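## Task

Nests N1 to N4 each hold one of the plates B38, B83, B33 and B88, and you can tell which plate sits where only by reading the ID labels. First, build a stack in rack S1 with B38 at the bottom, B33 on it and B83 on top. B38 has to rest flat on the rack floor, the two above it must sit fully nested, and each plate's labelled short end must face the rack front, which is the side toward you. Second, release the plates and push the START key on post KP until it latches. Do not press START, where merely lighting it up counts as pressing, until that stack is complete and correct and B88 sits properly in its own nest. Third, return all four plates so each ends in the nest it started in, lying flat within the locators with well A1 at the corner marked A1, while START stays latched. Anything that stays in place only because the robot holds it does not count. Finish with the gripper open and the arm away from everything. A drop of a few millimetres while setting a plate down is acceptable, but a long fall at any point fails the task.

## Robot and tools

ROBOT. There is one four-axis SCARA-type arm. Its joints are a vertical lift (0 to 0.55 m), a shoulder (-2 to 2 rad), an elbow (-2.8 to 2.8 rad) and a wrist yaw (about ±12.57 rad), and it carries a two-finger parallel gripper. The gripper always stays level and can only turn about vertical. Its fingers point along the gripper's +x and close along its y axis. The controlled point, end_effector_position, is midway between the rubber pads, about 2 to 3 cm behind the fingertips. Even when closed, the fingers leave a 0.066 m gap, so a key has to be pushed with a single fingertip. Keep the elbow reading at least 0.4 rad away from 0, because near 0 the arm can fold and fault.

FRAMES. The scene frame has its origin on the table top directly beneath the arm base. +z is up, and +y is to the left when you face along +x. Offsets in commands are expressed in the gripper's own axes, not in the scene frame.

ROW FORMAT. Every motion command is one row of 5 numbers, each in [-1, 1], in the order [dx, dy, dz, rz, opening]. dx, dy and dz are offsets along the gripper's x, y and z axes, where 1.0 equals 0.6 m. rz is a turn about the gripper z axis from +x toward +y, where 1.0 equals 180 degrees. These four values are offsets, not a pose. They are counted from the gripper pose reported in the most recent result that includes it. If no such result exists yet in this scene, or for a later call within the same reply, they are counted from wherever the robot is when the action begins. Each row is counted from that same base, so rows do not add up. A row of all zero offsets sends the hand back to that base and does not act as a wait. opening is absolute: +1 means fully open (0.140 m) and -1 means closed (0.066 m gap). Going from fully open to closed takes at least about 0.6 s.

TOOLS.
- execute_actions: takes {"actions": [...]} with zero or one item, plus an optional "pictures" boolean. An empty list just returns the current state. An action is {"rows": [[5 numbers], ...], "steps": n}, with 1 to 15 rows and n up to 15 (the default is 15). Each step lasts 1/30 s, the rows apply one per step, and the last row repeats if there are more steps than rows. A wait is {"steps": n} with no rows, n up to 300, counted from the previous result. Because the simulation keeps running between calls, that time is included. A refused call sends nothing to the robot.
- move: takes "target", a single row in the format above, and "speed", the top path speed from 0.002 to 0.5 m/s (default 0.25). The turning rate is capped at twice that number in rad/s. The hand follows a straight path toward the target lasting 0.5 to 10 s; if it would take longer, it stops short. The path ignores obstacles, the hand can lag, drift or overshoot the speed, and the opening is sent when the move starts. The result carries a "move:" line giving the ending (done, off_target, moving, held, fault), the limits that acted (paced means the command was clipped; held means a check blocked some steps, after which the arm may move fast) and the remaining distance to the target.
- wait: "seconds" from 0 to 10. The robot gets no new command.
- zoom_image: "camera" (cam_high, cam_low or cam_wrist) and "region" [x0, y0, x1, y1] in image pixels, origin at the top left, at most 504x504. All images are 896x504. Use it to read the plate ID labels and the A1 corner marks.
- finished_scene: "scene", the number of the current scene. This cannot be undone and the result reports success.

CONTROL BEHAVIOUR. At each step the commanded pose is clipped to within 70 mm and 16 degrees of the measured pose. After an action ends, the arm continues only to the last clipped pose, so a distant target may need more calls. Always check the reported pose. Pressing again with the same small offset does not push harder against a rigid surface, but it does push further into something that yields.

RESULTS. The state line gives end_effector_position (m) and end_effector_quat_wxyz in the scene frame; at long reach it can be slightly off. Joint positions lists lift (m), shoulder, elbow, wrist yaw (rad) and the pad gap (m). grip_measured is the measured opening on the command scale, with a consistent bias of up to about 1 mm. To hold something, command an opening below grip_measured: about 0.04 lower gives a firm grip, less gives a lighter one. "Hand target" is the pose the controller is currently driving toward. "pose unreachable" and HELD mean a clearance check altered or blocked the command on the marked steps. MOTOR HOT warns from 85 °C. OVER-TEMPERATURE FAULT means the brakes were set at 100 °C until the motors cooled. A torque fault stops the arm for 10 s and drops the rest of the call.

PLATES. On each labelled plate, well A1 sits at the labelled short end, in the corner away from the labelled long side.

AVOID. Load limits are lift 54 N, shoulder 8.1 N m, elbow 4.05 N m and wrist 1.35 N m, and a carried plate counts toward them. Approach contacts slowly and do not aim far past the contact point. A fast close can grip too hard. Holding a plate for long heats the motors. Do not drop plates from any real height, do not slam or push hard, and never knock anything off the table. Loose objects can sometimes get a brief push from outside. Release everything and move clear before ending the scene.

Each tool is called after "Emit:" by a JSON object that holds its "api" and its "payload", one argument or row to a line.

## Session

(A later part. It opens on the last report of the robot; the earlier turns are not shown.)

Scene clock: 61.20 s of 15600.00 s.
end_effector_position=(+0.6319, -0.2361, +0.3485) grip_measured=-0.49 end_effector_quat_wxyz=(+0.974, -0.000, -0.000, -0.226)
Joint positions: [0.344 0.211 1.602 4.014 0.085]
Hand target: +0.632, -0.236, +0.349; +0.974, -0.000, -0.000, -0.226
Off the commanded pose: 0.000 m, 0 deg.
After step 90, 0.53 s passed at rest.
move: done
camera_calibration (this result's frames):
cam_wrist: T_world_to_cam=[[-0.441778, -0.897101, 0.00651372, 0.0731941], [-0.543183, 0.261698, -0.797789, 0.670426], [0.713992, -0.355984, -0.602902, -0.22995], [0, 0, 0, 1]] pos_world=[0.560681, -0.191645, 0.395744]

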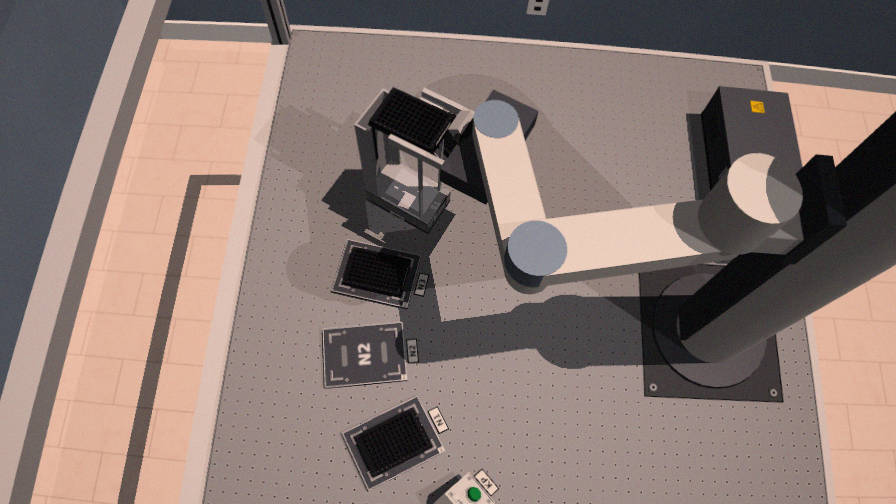

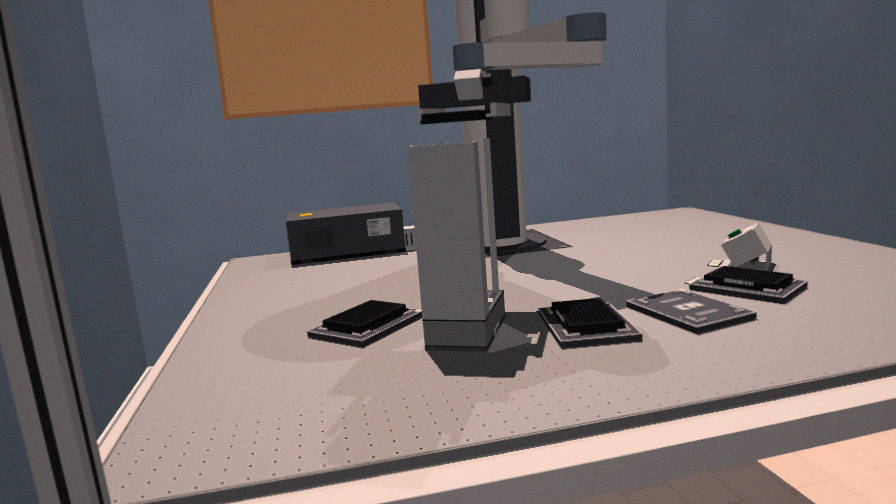

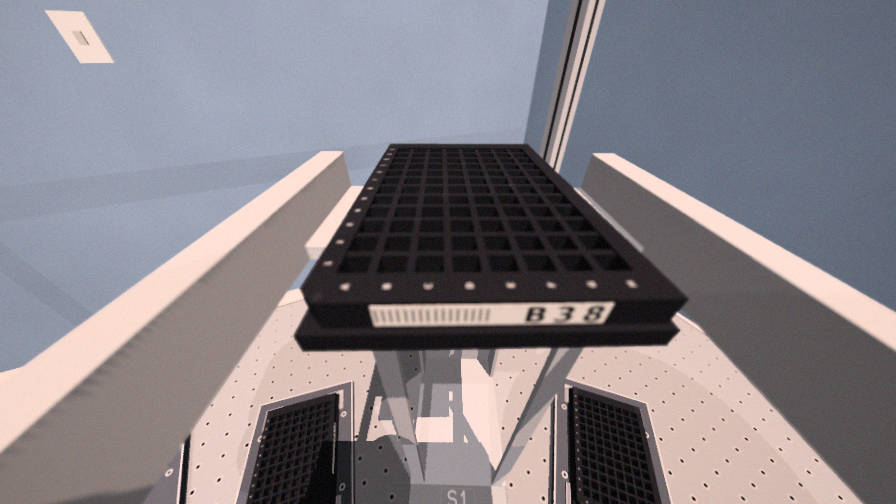

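Emit:
{"api": "move", "payload": {
  "target": [0.045,0,-0.035,0,-0.6],
  "speed": 0.05
}}

Emit:
{"api": "zoom_image", "payload": {
  "camera": "cam_high",
  "region": [330, 60, 490, 220]
}}

Scene clock: 72.37 s of 15600.00 s.
end_effector_position=(+0.6562, -0.2479, +0.3275) grip_measured=-0.49 end_effector_quat_wxyz=(+0.974, -0.000, -0.000, -0.226)
Joint positions: [0.322 0.145 1.758 3.923 0.085]
Hand target: +0.656, -0.248, +0.328; +0.974, -0.000, -0.000, -0.226
Off the commanded pose: 0.000 m, 0 deg.
After step 90, 7.20 s passed at rest.
move: done
camera_calibration (this result's frames):
cam_wrist: T_world_to_cam=[[-0.441518, -0.897229, 0.00651372, 0.0732418], [-0.543258, 0.261541, -0.797789, 0.669894], [0.714095, -0.355777, -0.602902, -0.264209], [0, 0, 0, 1]] pos_world=[0.584934, -0.20349, 0.374665]

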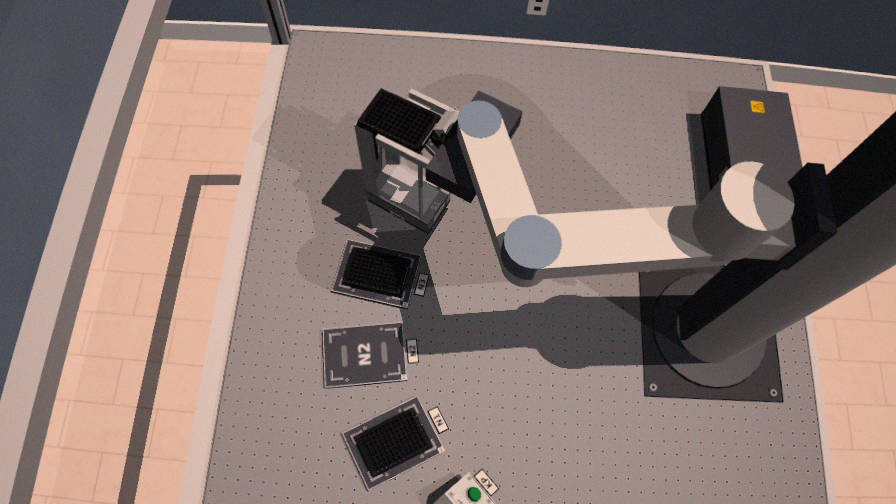

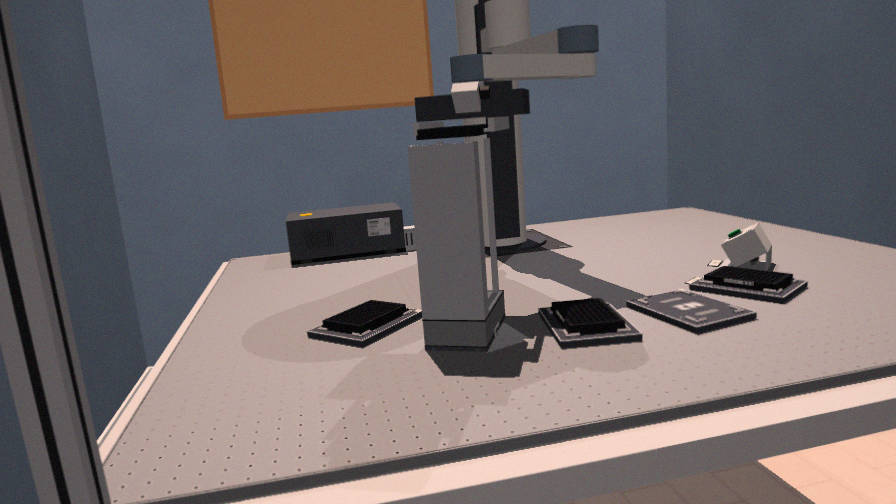

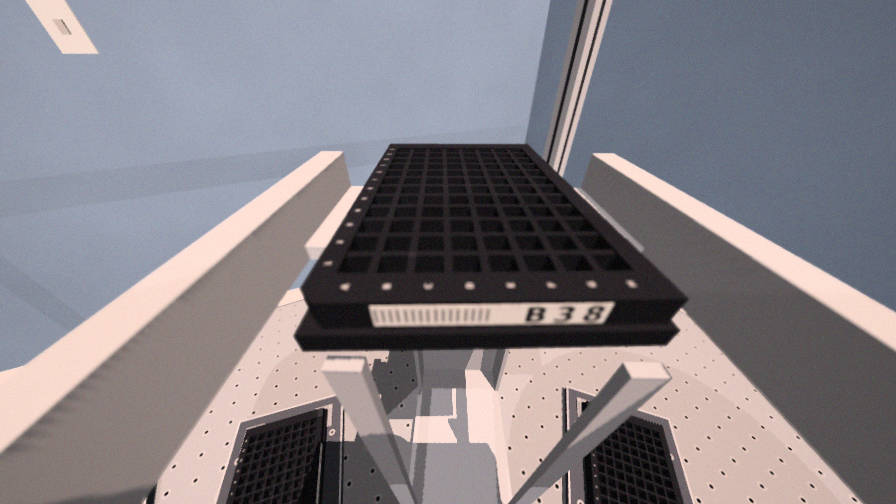

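Region (330, 60, 490, 220) of cam_high's 896x504 image, scaled by 3.150, with more detail than that image has.

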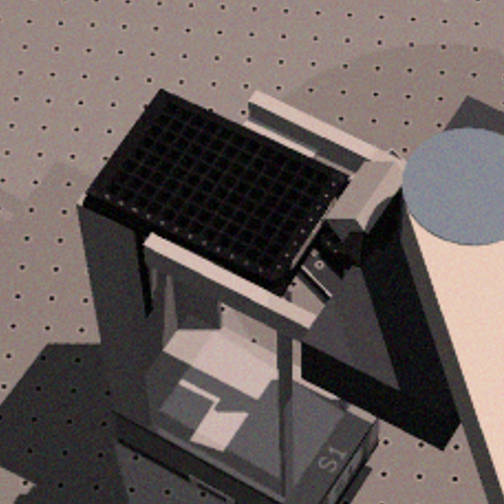

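Emit:
{"api": "move", "payload": {
  "target": [0.003,-0.004,-0.01,-0.005,-0.6],
  "speed": 0.03
}}

Scene clock: 76.63 s of 15600.00 s.
end_effector_position=(+0.6568, -0.2508, +0.3215) grip_measured=-0.49 end_effector_quat_wxyz=(+0.972, -0.000, -0.000, -0.234)
Joint positions: [0.316 0.14  1.769 3.902 0.085]
Hand target: +0.657, -0.251, +0.321; +0.972, -0.000, -0.000, -0.234
Off the commanded pose: 0.000 m, 0 deg.
After step 90, 0.57 s passed at rest.
move: done
camera_calibration (this result's frames):
cam_wrist: T_world_to_cam=[[-0.455331, -0.890298, 0.00651372, 0.0817743], [-0.539152, 0.269905, -0.797789, 0.665567], [0.708512, -0.36677, -0.602902, -0.268354], [0, 0, 0, 1]] pos_world=[0.586208, -0.205261, 0.368658]

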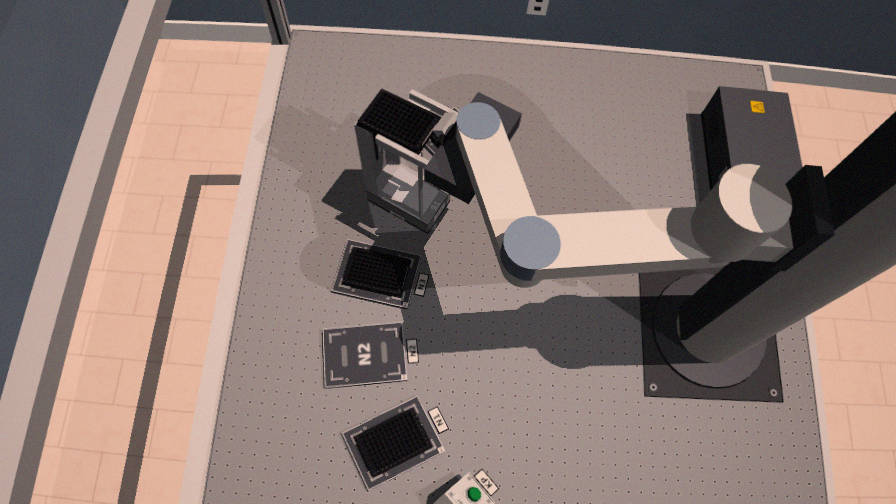

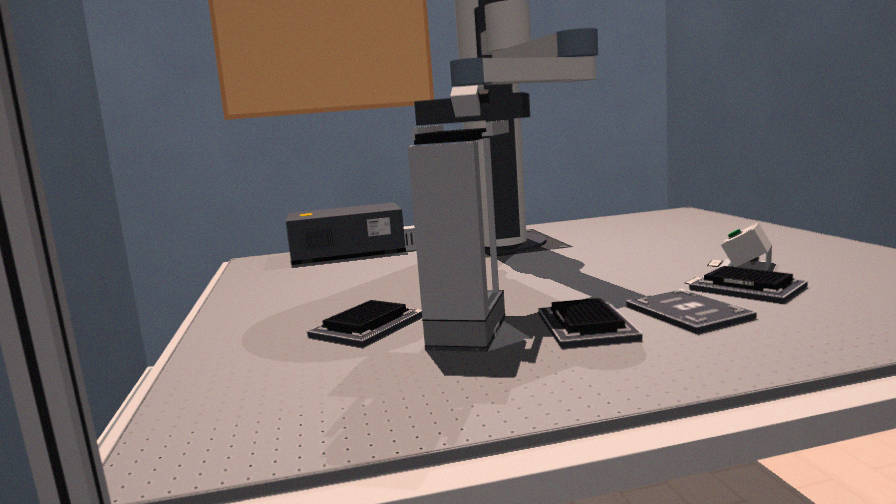

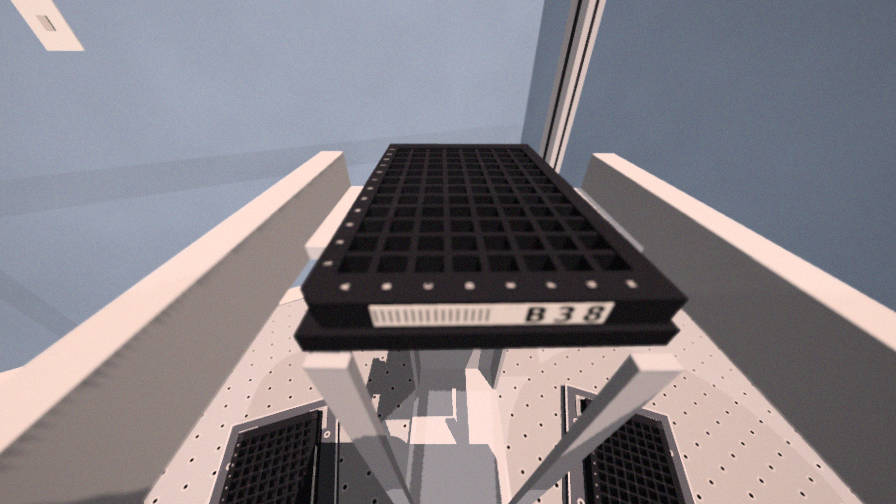

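Emit:
{"api": "move", "payload": {
  "target": [0.002,-0.0025,0,0,-0.6],
  "speed": 0.03
}}

Emit:
{"api": "move", "payload": {
  "target": [0,0,-0.025,0,-0.6],
  "speed": 0.01
}}

Emit:
{"api": "zoom_image", "payload": {
  "camera": "cam_high",
  "region": [340, 70, 460, 190]
}}

Scene clock: 82.90 s of 15600.00 s.
end_effector_position=(+0.6572, -0.2526, +0.3215) grip_measured=-0.49 end_effector_quat_wxyz=(+0.972, -0.000, -0.000, -0.234)
Joint positions: [0.316 0.134 1.777 3.901 0.085]
Hand target: +0.657, -0.253, +0.321; +0.972, -0.000, -0.000, -0.234
Off the commanded pose: 0.000 m, 0 deg.
After step 90, 2.57 s passed at rest.
move: done
camera_calibration (this result's frames):
cam_wrist: T_world_to_cam=[[-0.455119, -0.890407, 0.00651372, 0.0801808], [-0.539216, 0.269776, -0.797789, 0.666283], [0.708599, -0.366601, -0.602902, -0.269319], [0, 0, 0, 1]] pos_world=[0.586602, -0.207087, 0.368658]

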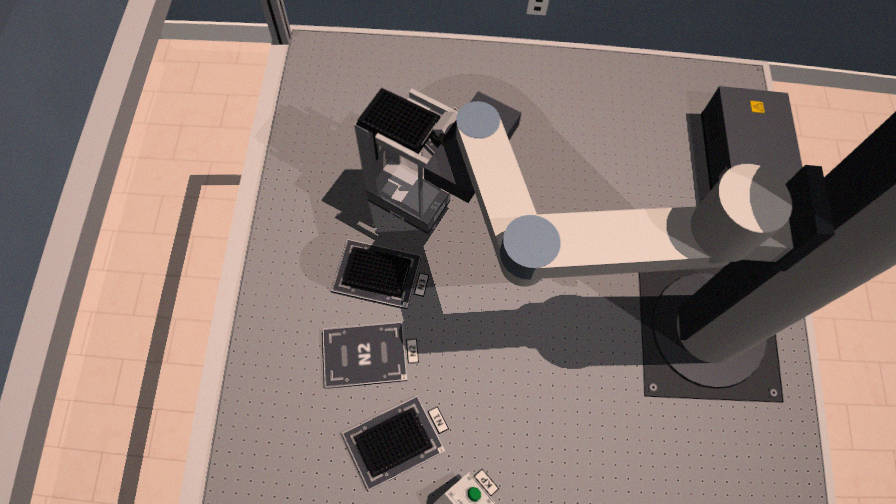

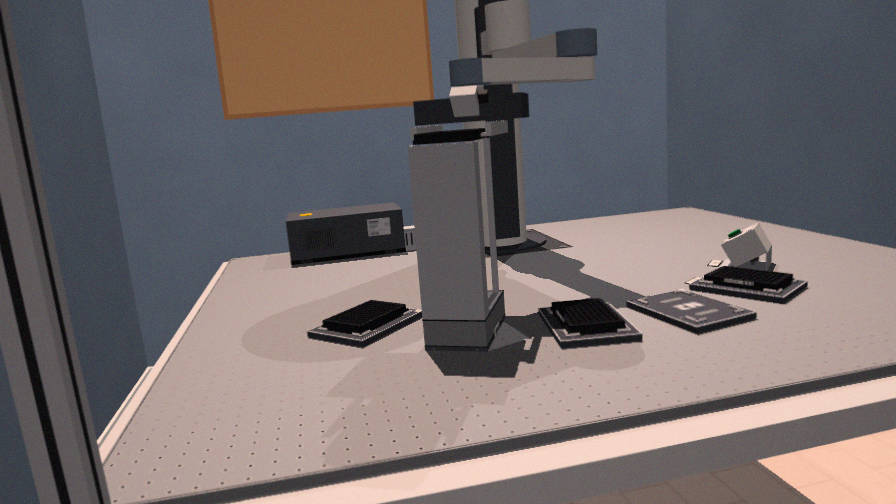

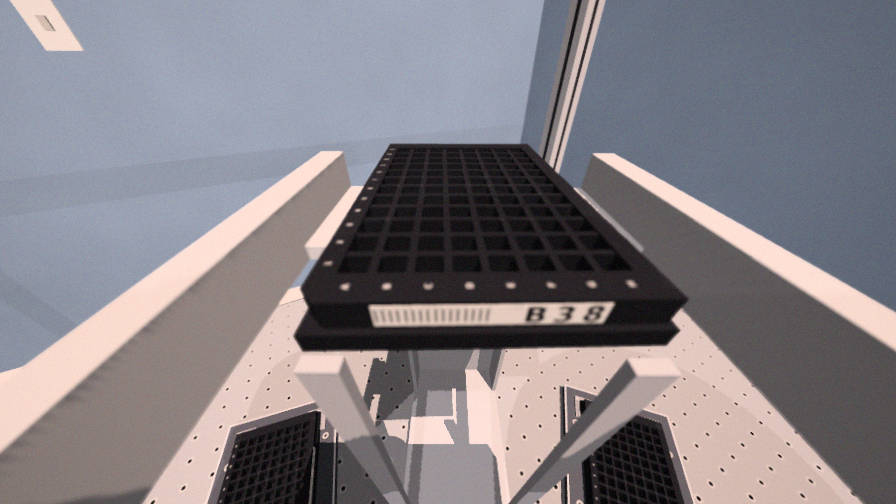

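Scene clock: 84.63 s of 15600.00 s.
end_effector_position=(+0.6573, -0.2524, +0.3066) grip_measured=-0.50 end_effector_quat_wxyz=(+0.972, -0.000, -0.000, -0.233)
Joint positions: [0.302 0.134 1.777 3.902 0.085]
Hand target: +0.657, -0.253, +0.306; +0.972, -0.000, -0.000, -0.234
Off the commanded pose: 0.000 m, 0 deg.
move: done
camera_calibration (this result's frames):
cam_wrist: T_world_to_cam=[[-0.453979, -0.890989, 0.00651372, 0.0796712], [-0.539561, 0.269086, -0.797789, 0.654483], [0.709068, -0.365694, -0.602902, -0.278405], [0, 0, 0, 1]] pos_world=[0.58671, -0.206937, 0.353769]

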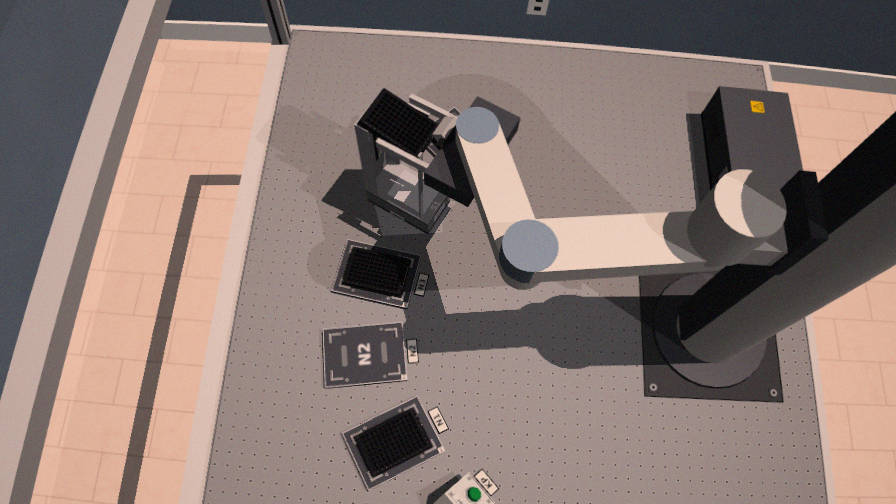

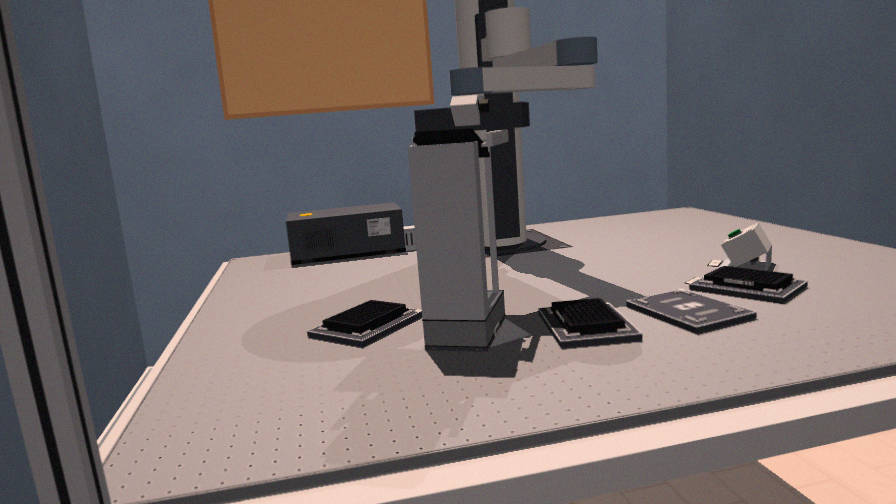

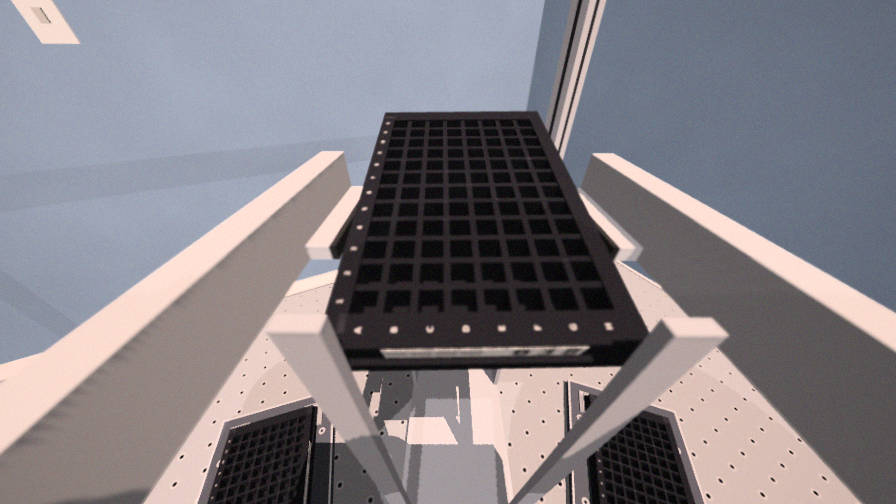

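Region (340, 70, 460, 190) of cam_high's 896x504 image, scaled by 4.200, with more detail than that image has.

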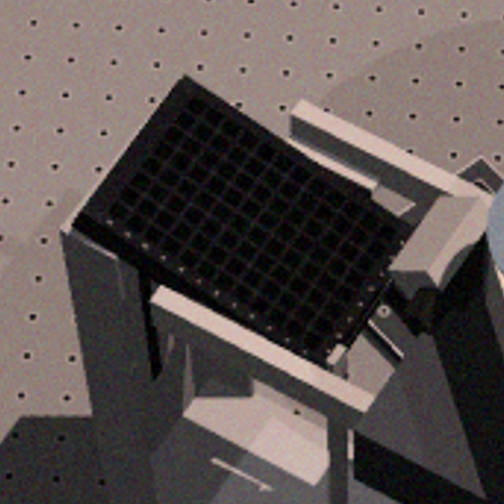

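Emit:
{"api": "move", "payload": {
  "target": [0,0,0.05,0,-0.6],
  "speed": 0.03
}}

Emit:
{"api": "move", "payload": {
  "target": [-0.025,0,0,0,-0.6],
  "speed": 0.03
}}

Emit:
{"api": "move", "payload": {
  "target": [0,0,-0.023,0,-0.6],
  "speed": 0.008
}}

Scene clock: 92.50 s of 15600.00 s.
end_effector_position=(+0.6574, -0.2523, +0.3366) grip_measured=-0.49 end_effector_quat_wxyz=(+0.973, -0.000, -0.000, -0.233)
Joint positions: [0.332 0.134 1.777 3.902 0.085]
Hand target: +0.657, -0.252, +0.337; +0.972, -0.000, -0.000, -0.233
Off the commanded pose: 0.000 m, 0 deg.
After step 90, 3.63 s passed at rest.
move: done
camera_calibration (this result's frames):
cam_wrist: T_world_to_cam=[[-0.453725, -0.891118, 0.00651372, 0.0793438], [-0.539637, 0.268933, -0.797789, 0.678475], [0.709172, -0.365492, -0.602902, -0.260307], [0, 0, 0, 1]] pos_world=[0.586733, -0.206899, 0.383823]

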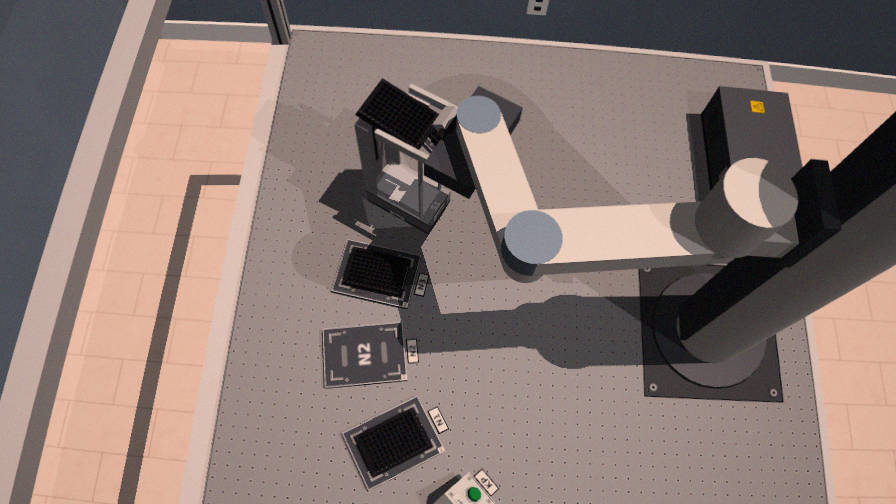

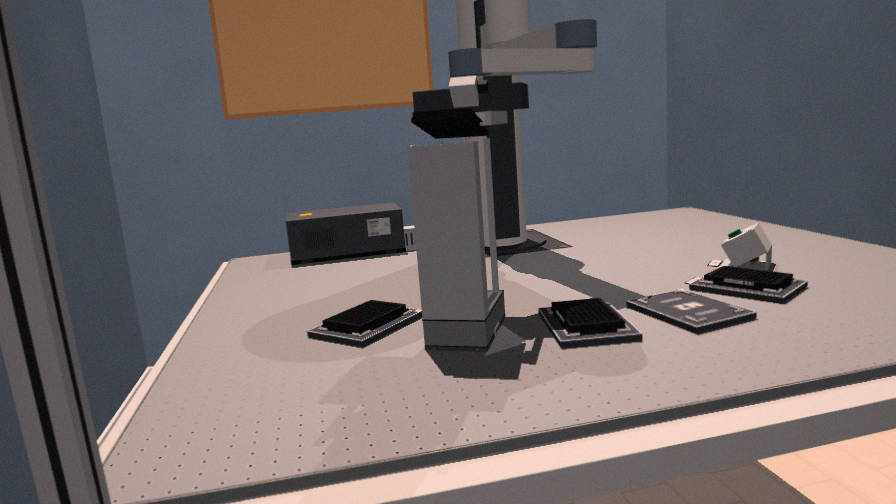

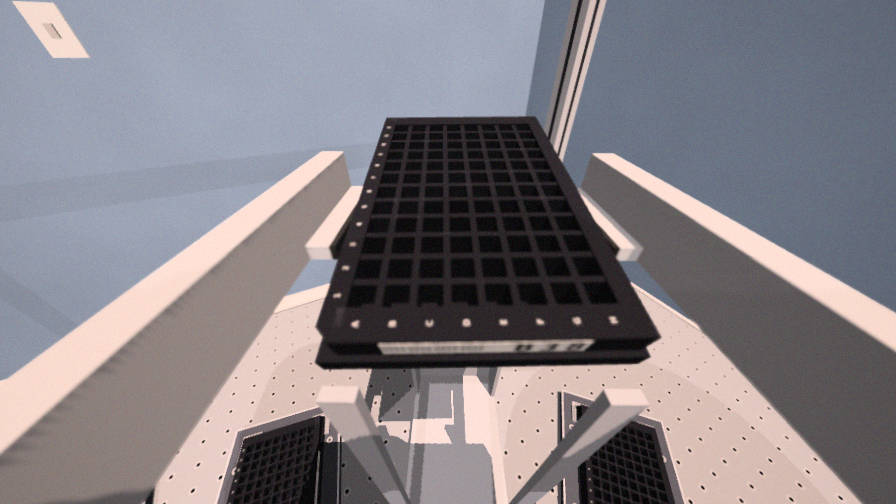

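Scene clock: 93.23 s of 15600.00 s.
end_effector_position=(+0.6440, -0.2456, +0.3366) grip_measured=-0.49 end_effector_quat_wxyz=(+0.972, -0.000, -0.000, -0.233)
Joint positions: [0.332 0.172 1.687 3.954 0.085]
Hand target: +0.644, -0.246, +0.337; +0.973, -0.000, -0.000, -0.233
Off the commanded pose: 0.000 m, 0 deg.
move: done
camera_calibration (this result's frames):
cam_wrist: T_world_to_cam=[[-0.454053, -0.890951, 0.00651372, 0.0794828], [-0.539538, 0.269131, -0.797789, 0.669411], [0.709037, -0.365753, -0.602902, -0.248312], [0, 0, 0, 1]] pos_world=[0.573325, -0.200165, 0.383823]

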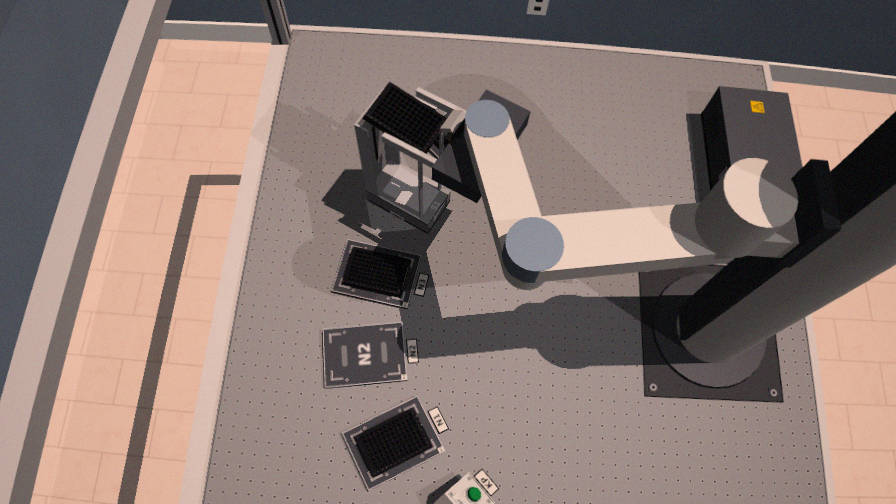

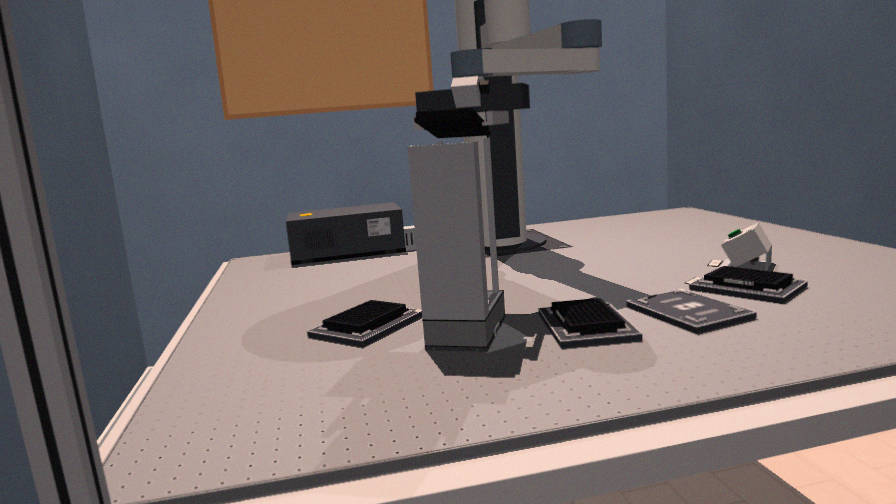

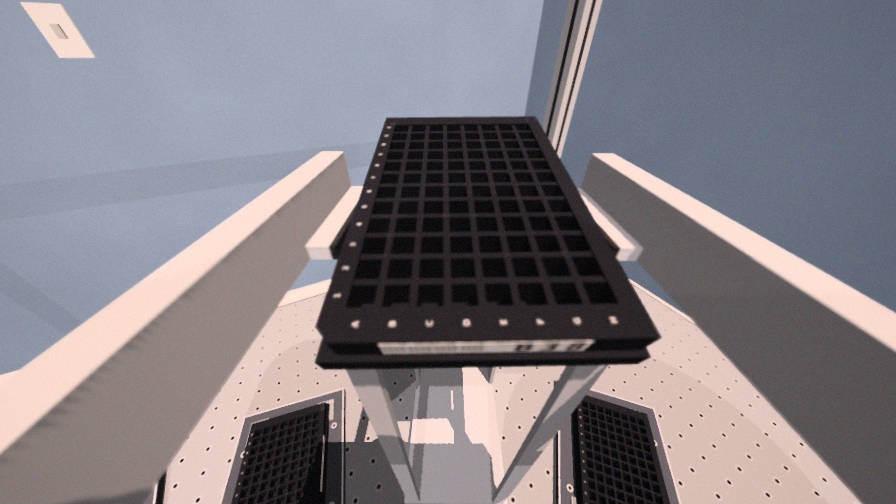

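Scene clock: 95.17 s of 15600.00 s.
end_effector_position=(+0.6444, -0.2451, +0.3230) grip_measured=-0.49 end_effector_quat_wxyz=(+0.973, -0.000, -0.000, -0.232)
Joint positions: [0.318 0.173 1.688 3.954 0.085]
Hand target: +0.644, -0.246, +0.323; +0.972, -0.000, -0.000, -0.233
Off the commanded pose: 0.001 m, 0 deg.
move: done
camera_calibration (this result's frames):
cam_wrist: T_world_to_cam=[[-0.452067, -0.89196, 0.00651372, 0.0787035], [-0.540137, 0.267929, -0.797789, 0.658717], [0.70985, -0.364173, -0.602902, -0.256782], [0, 0, 0, 1]] pos_world=[0.573653, -0.199802, 0.370189]

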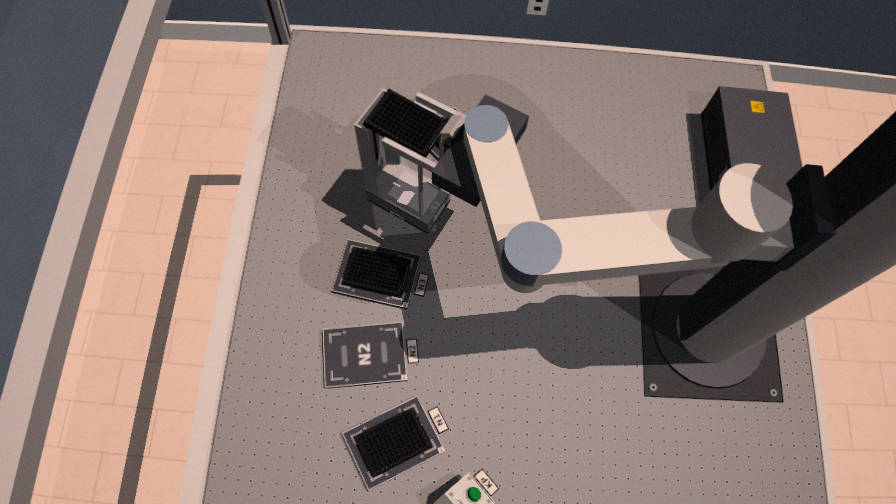

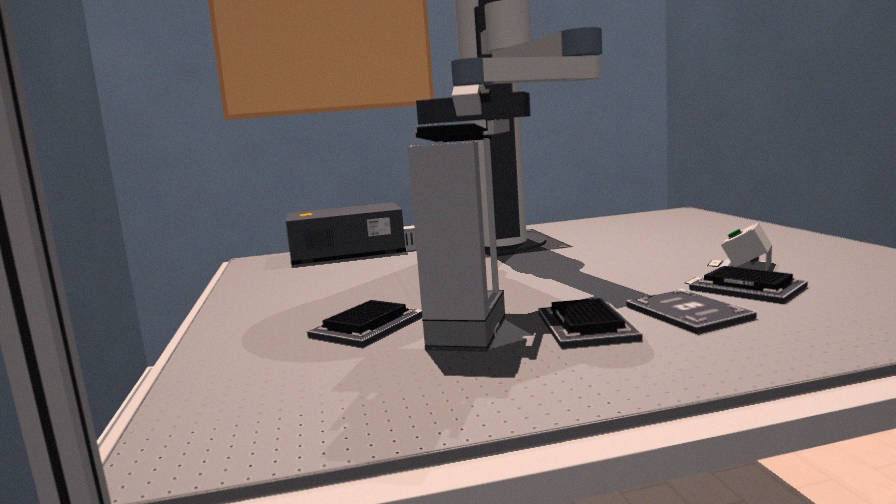

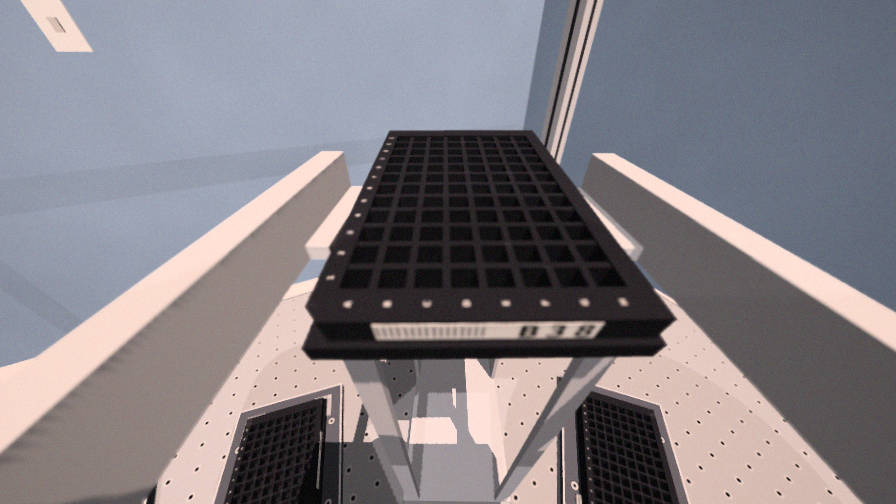

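Works; a bit more.

Emit:
{"api": "move", "payload": {
  "target": [0,0,-0.007,0,-0.6],
  "speed": 0.006
}}

Scene clock: 98.10 s of 15600.00 s.
end_effector_position=(+0.6444, -0.2451, +0.3190) grip_measured=-0.49 end_effector_quat_wxyz=(+0.973, -0.000, -0.000, -0.232)
Joint positions: [0.314 0.172 1.688 3.954 0.085]
Hand target: +0.644, -0.245, +0.319; +0.973, -0.000, -0.000, -0.232
Off the commanded pose: 0.000 m, 0 deg.
move: done
camera_calibration (this result's frames):
cam_wrist: T_world_to_cam=[[-0.452181, -0.891902, 0.00651372, 0.0787836], [-0.540102, 0.267998, -0.797789, 0.655597], [0.709804, -0.364263, -0.602902, -0.259208], [0, 0, 0, 1]] pos_world=[0.573701, -0.199851, 0.366238]

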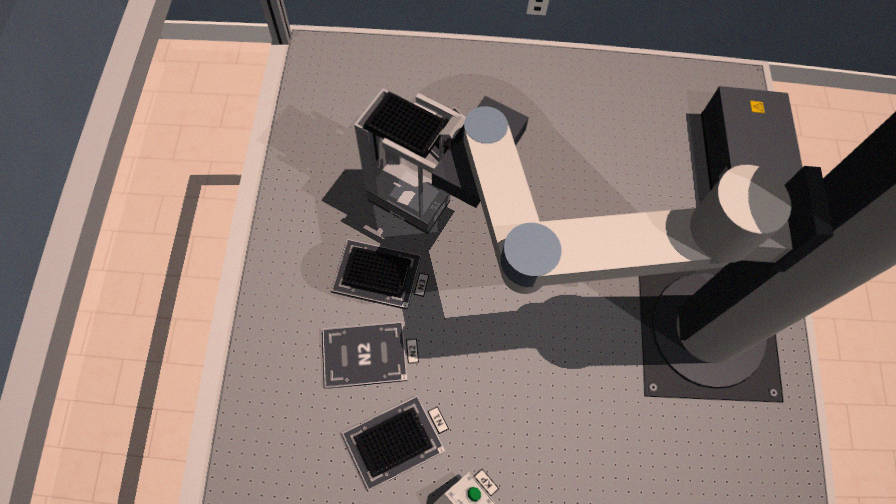

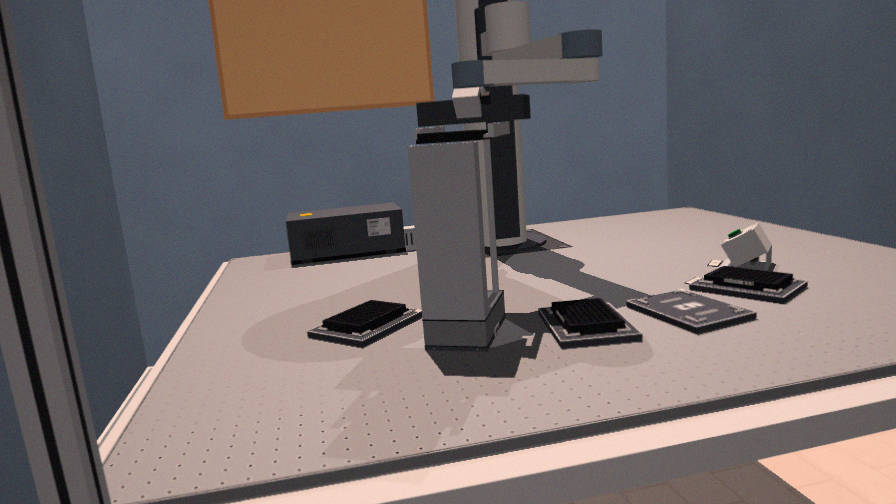

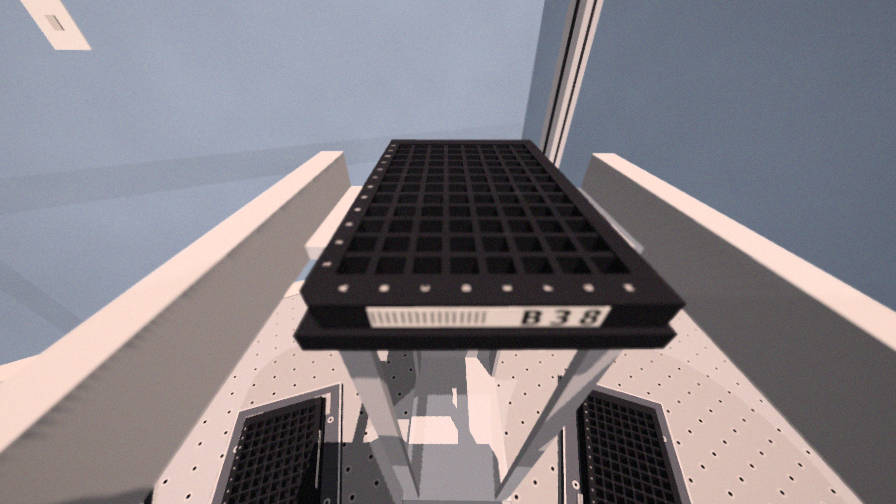

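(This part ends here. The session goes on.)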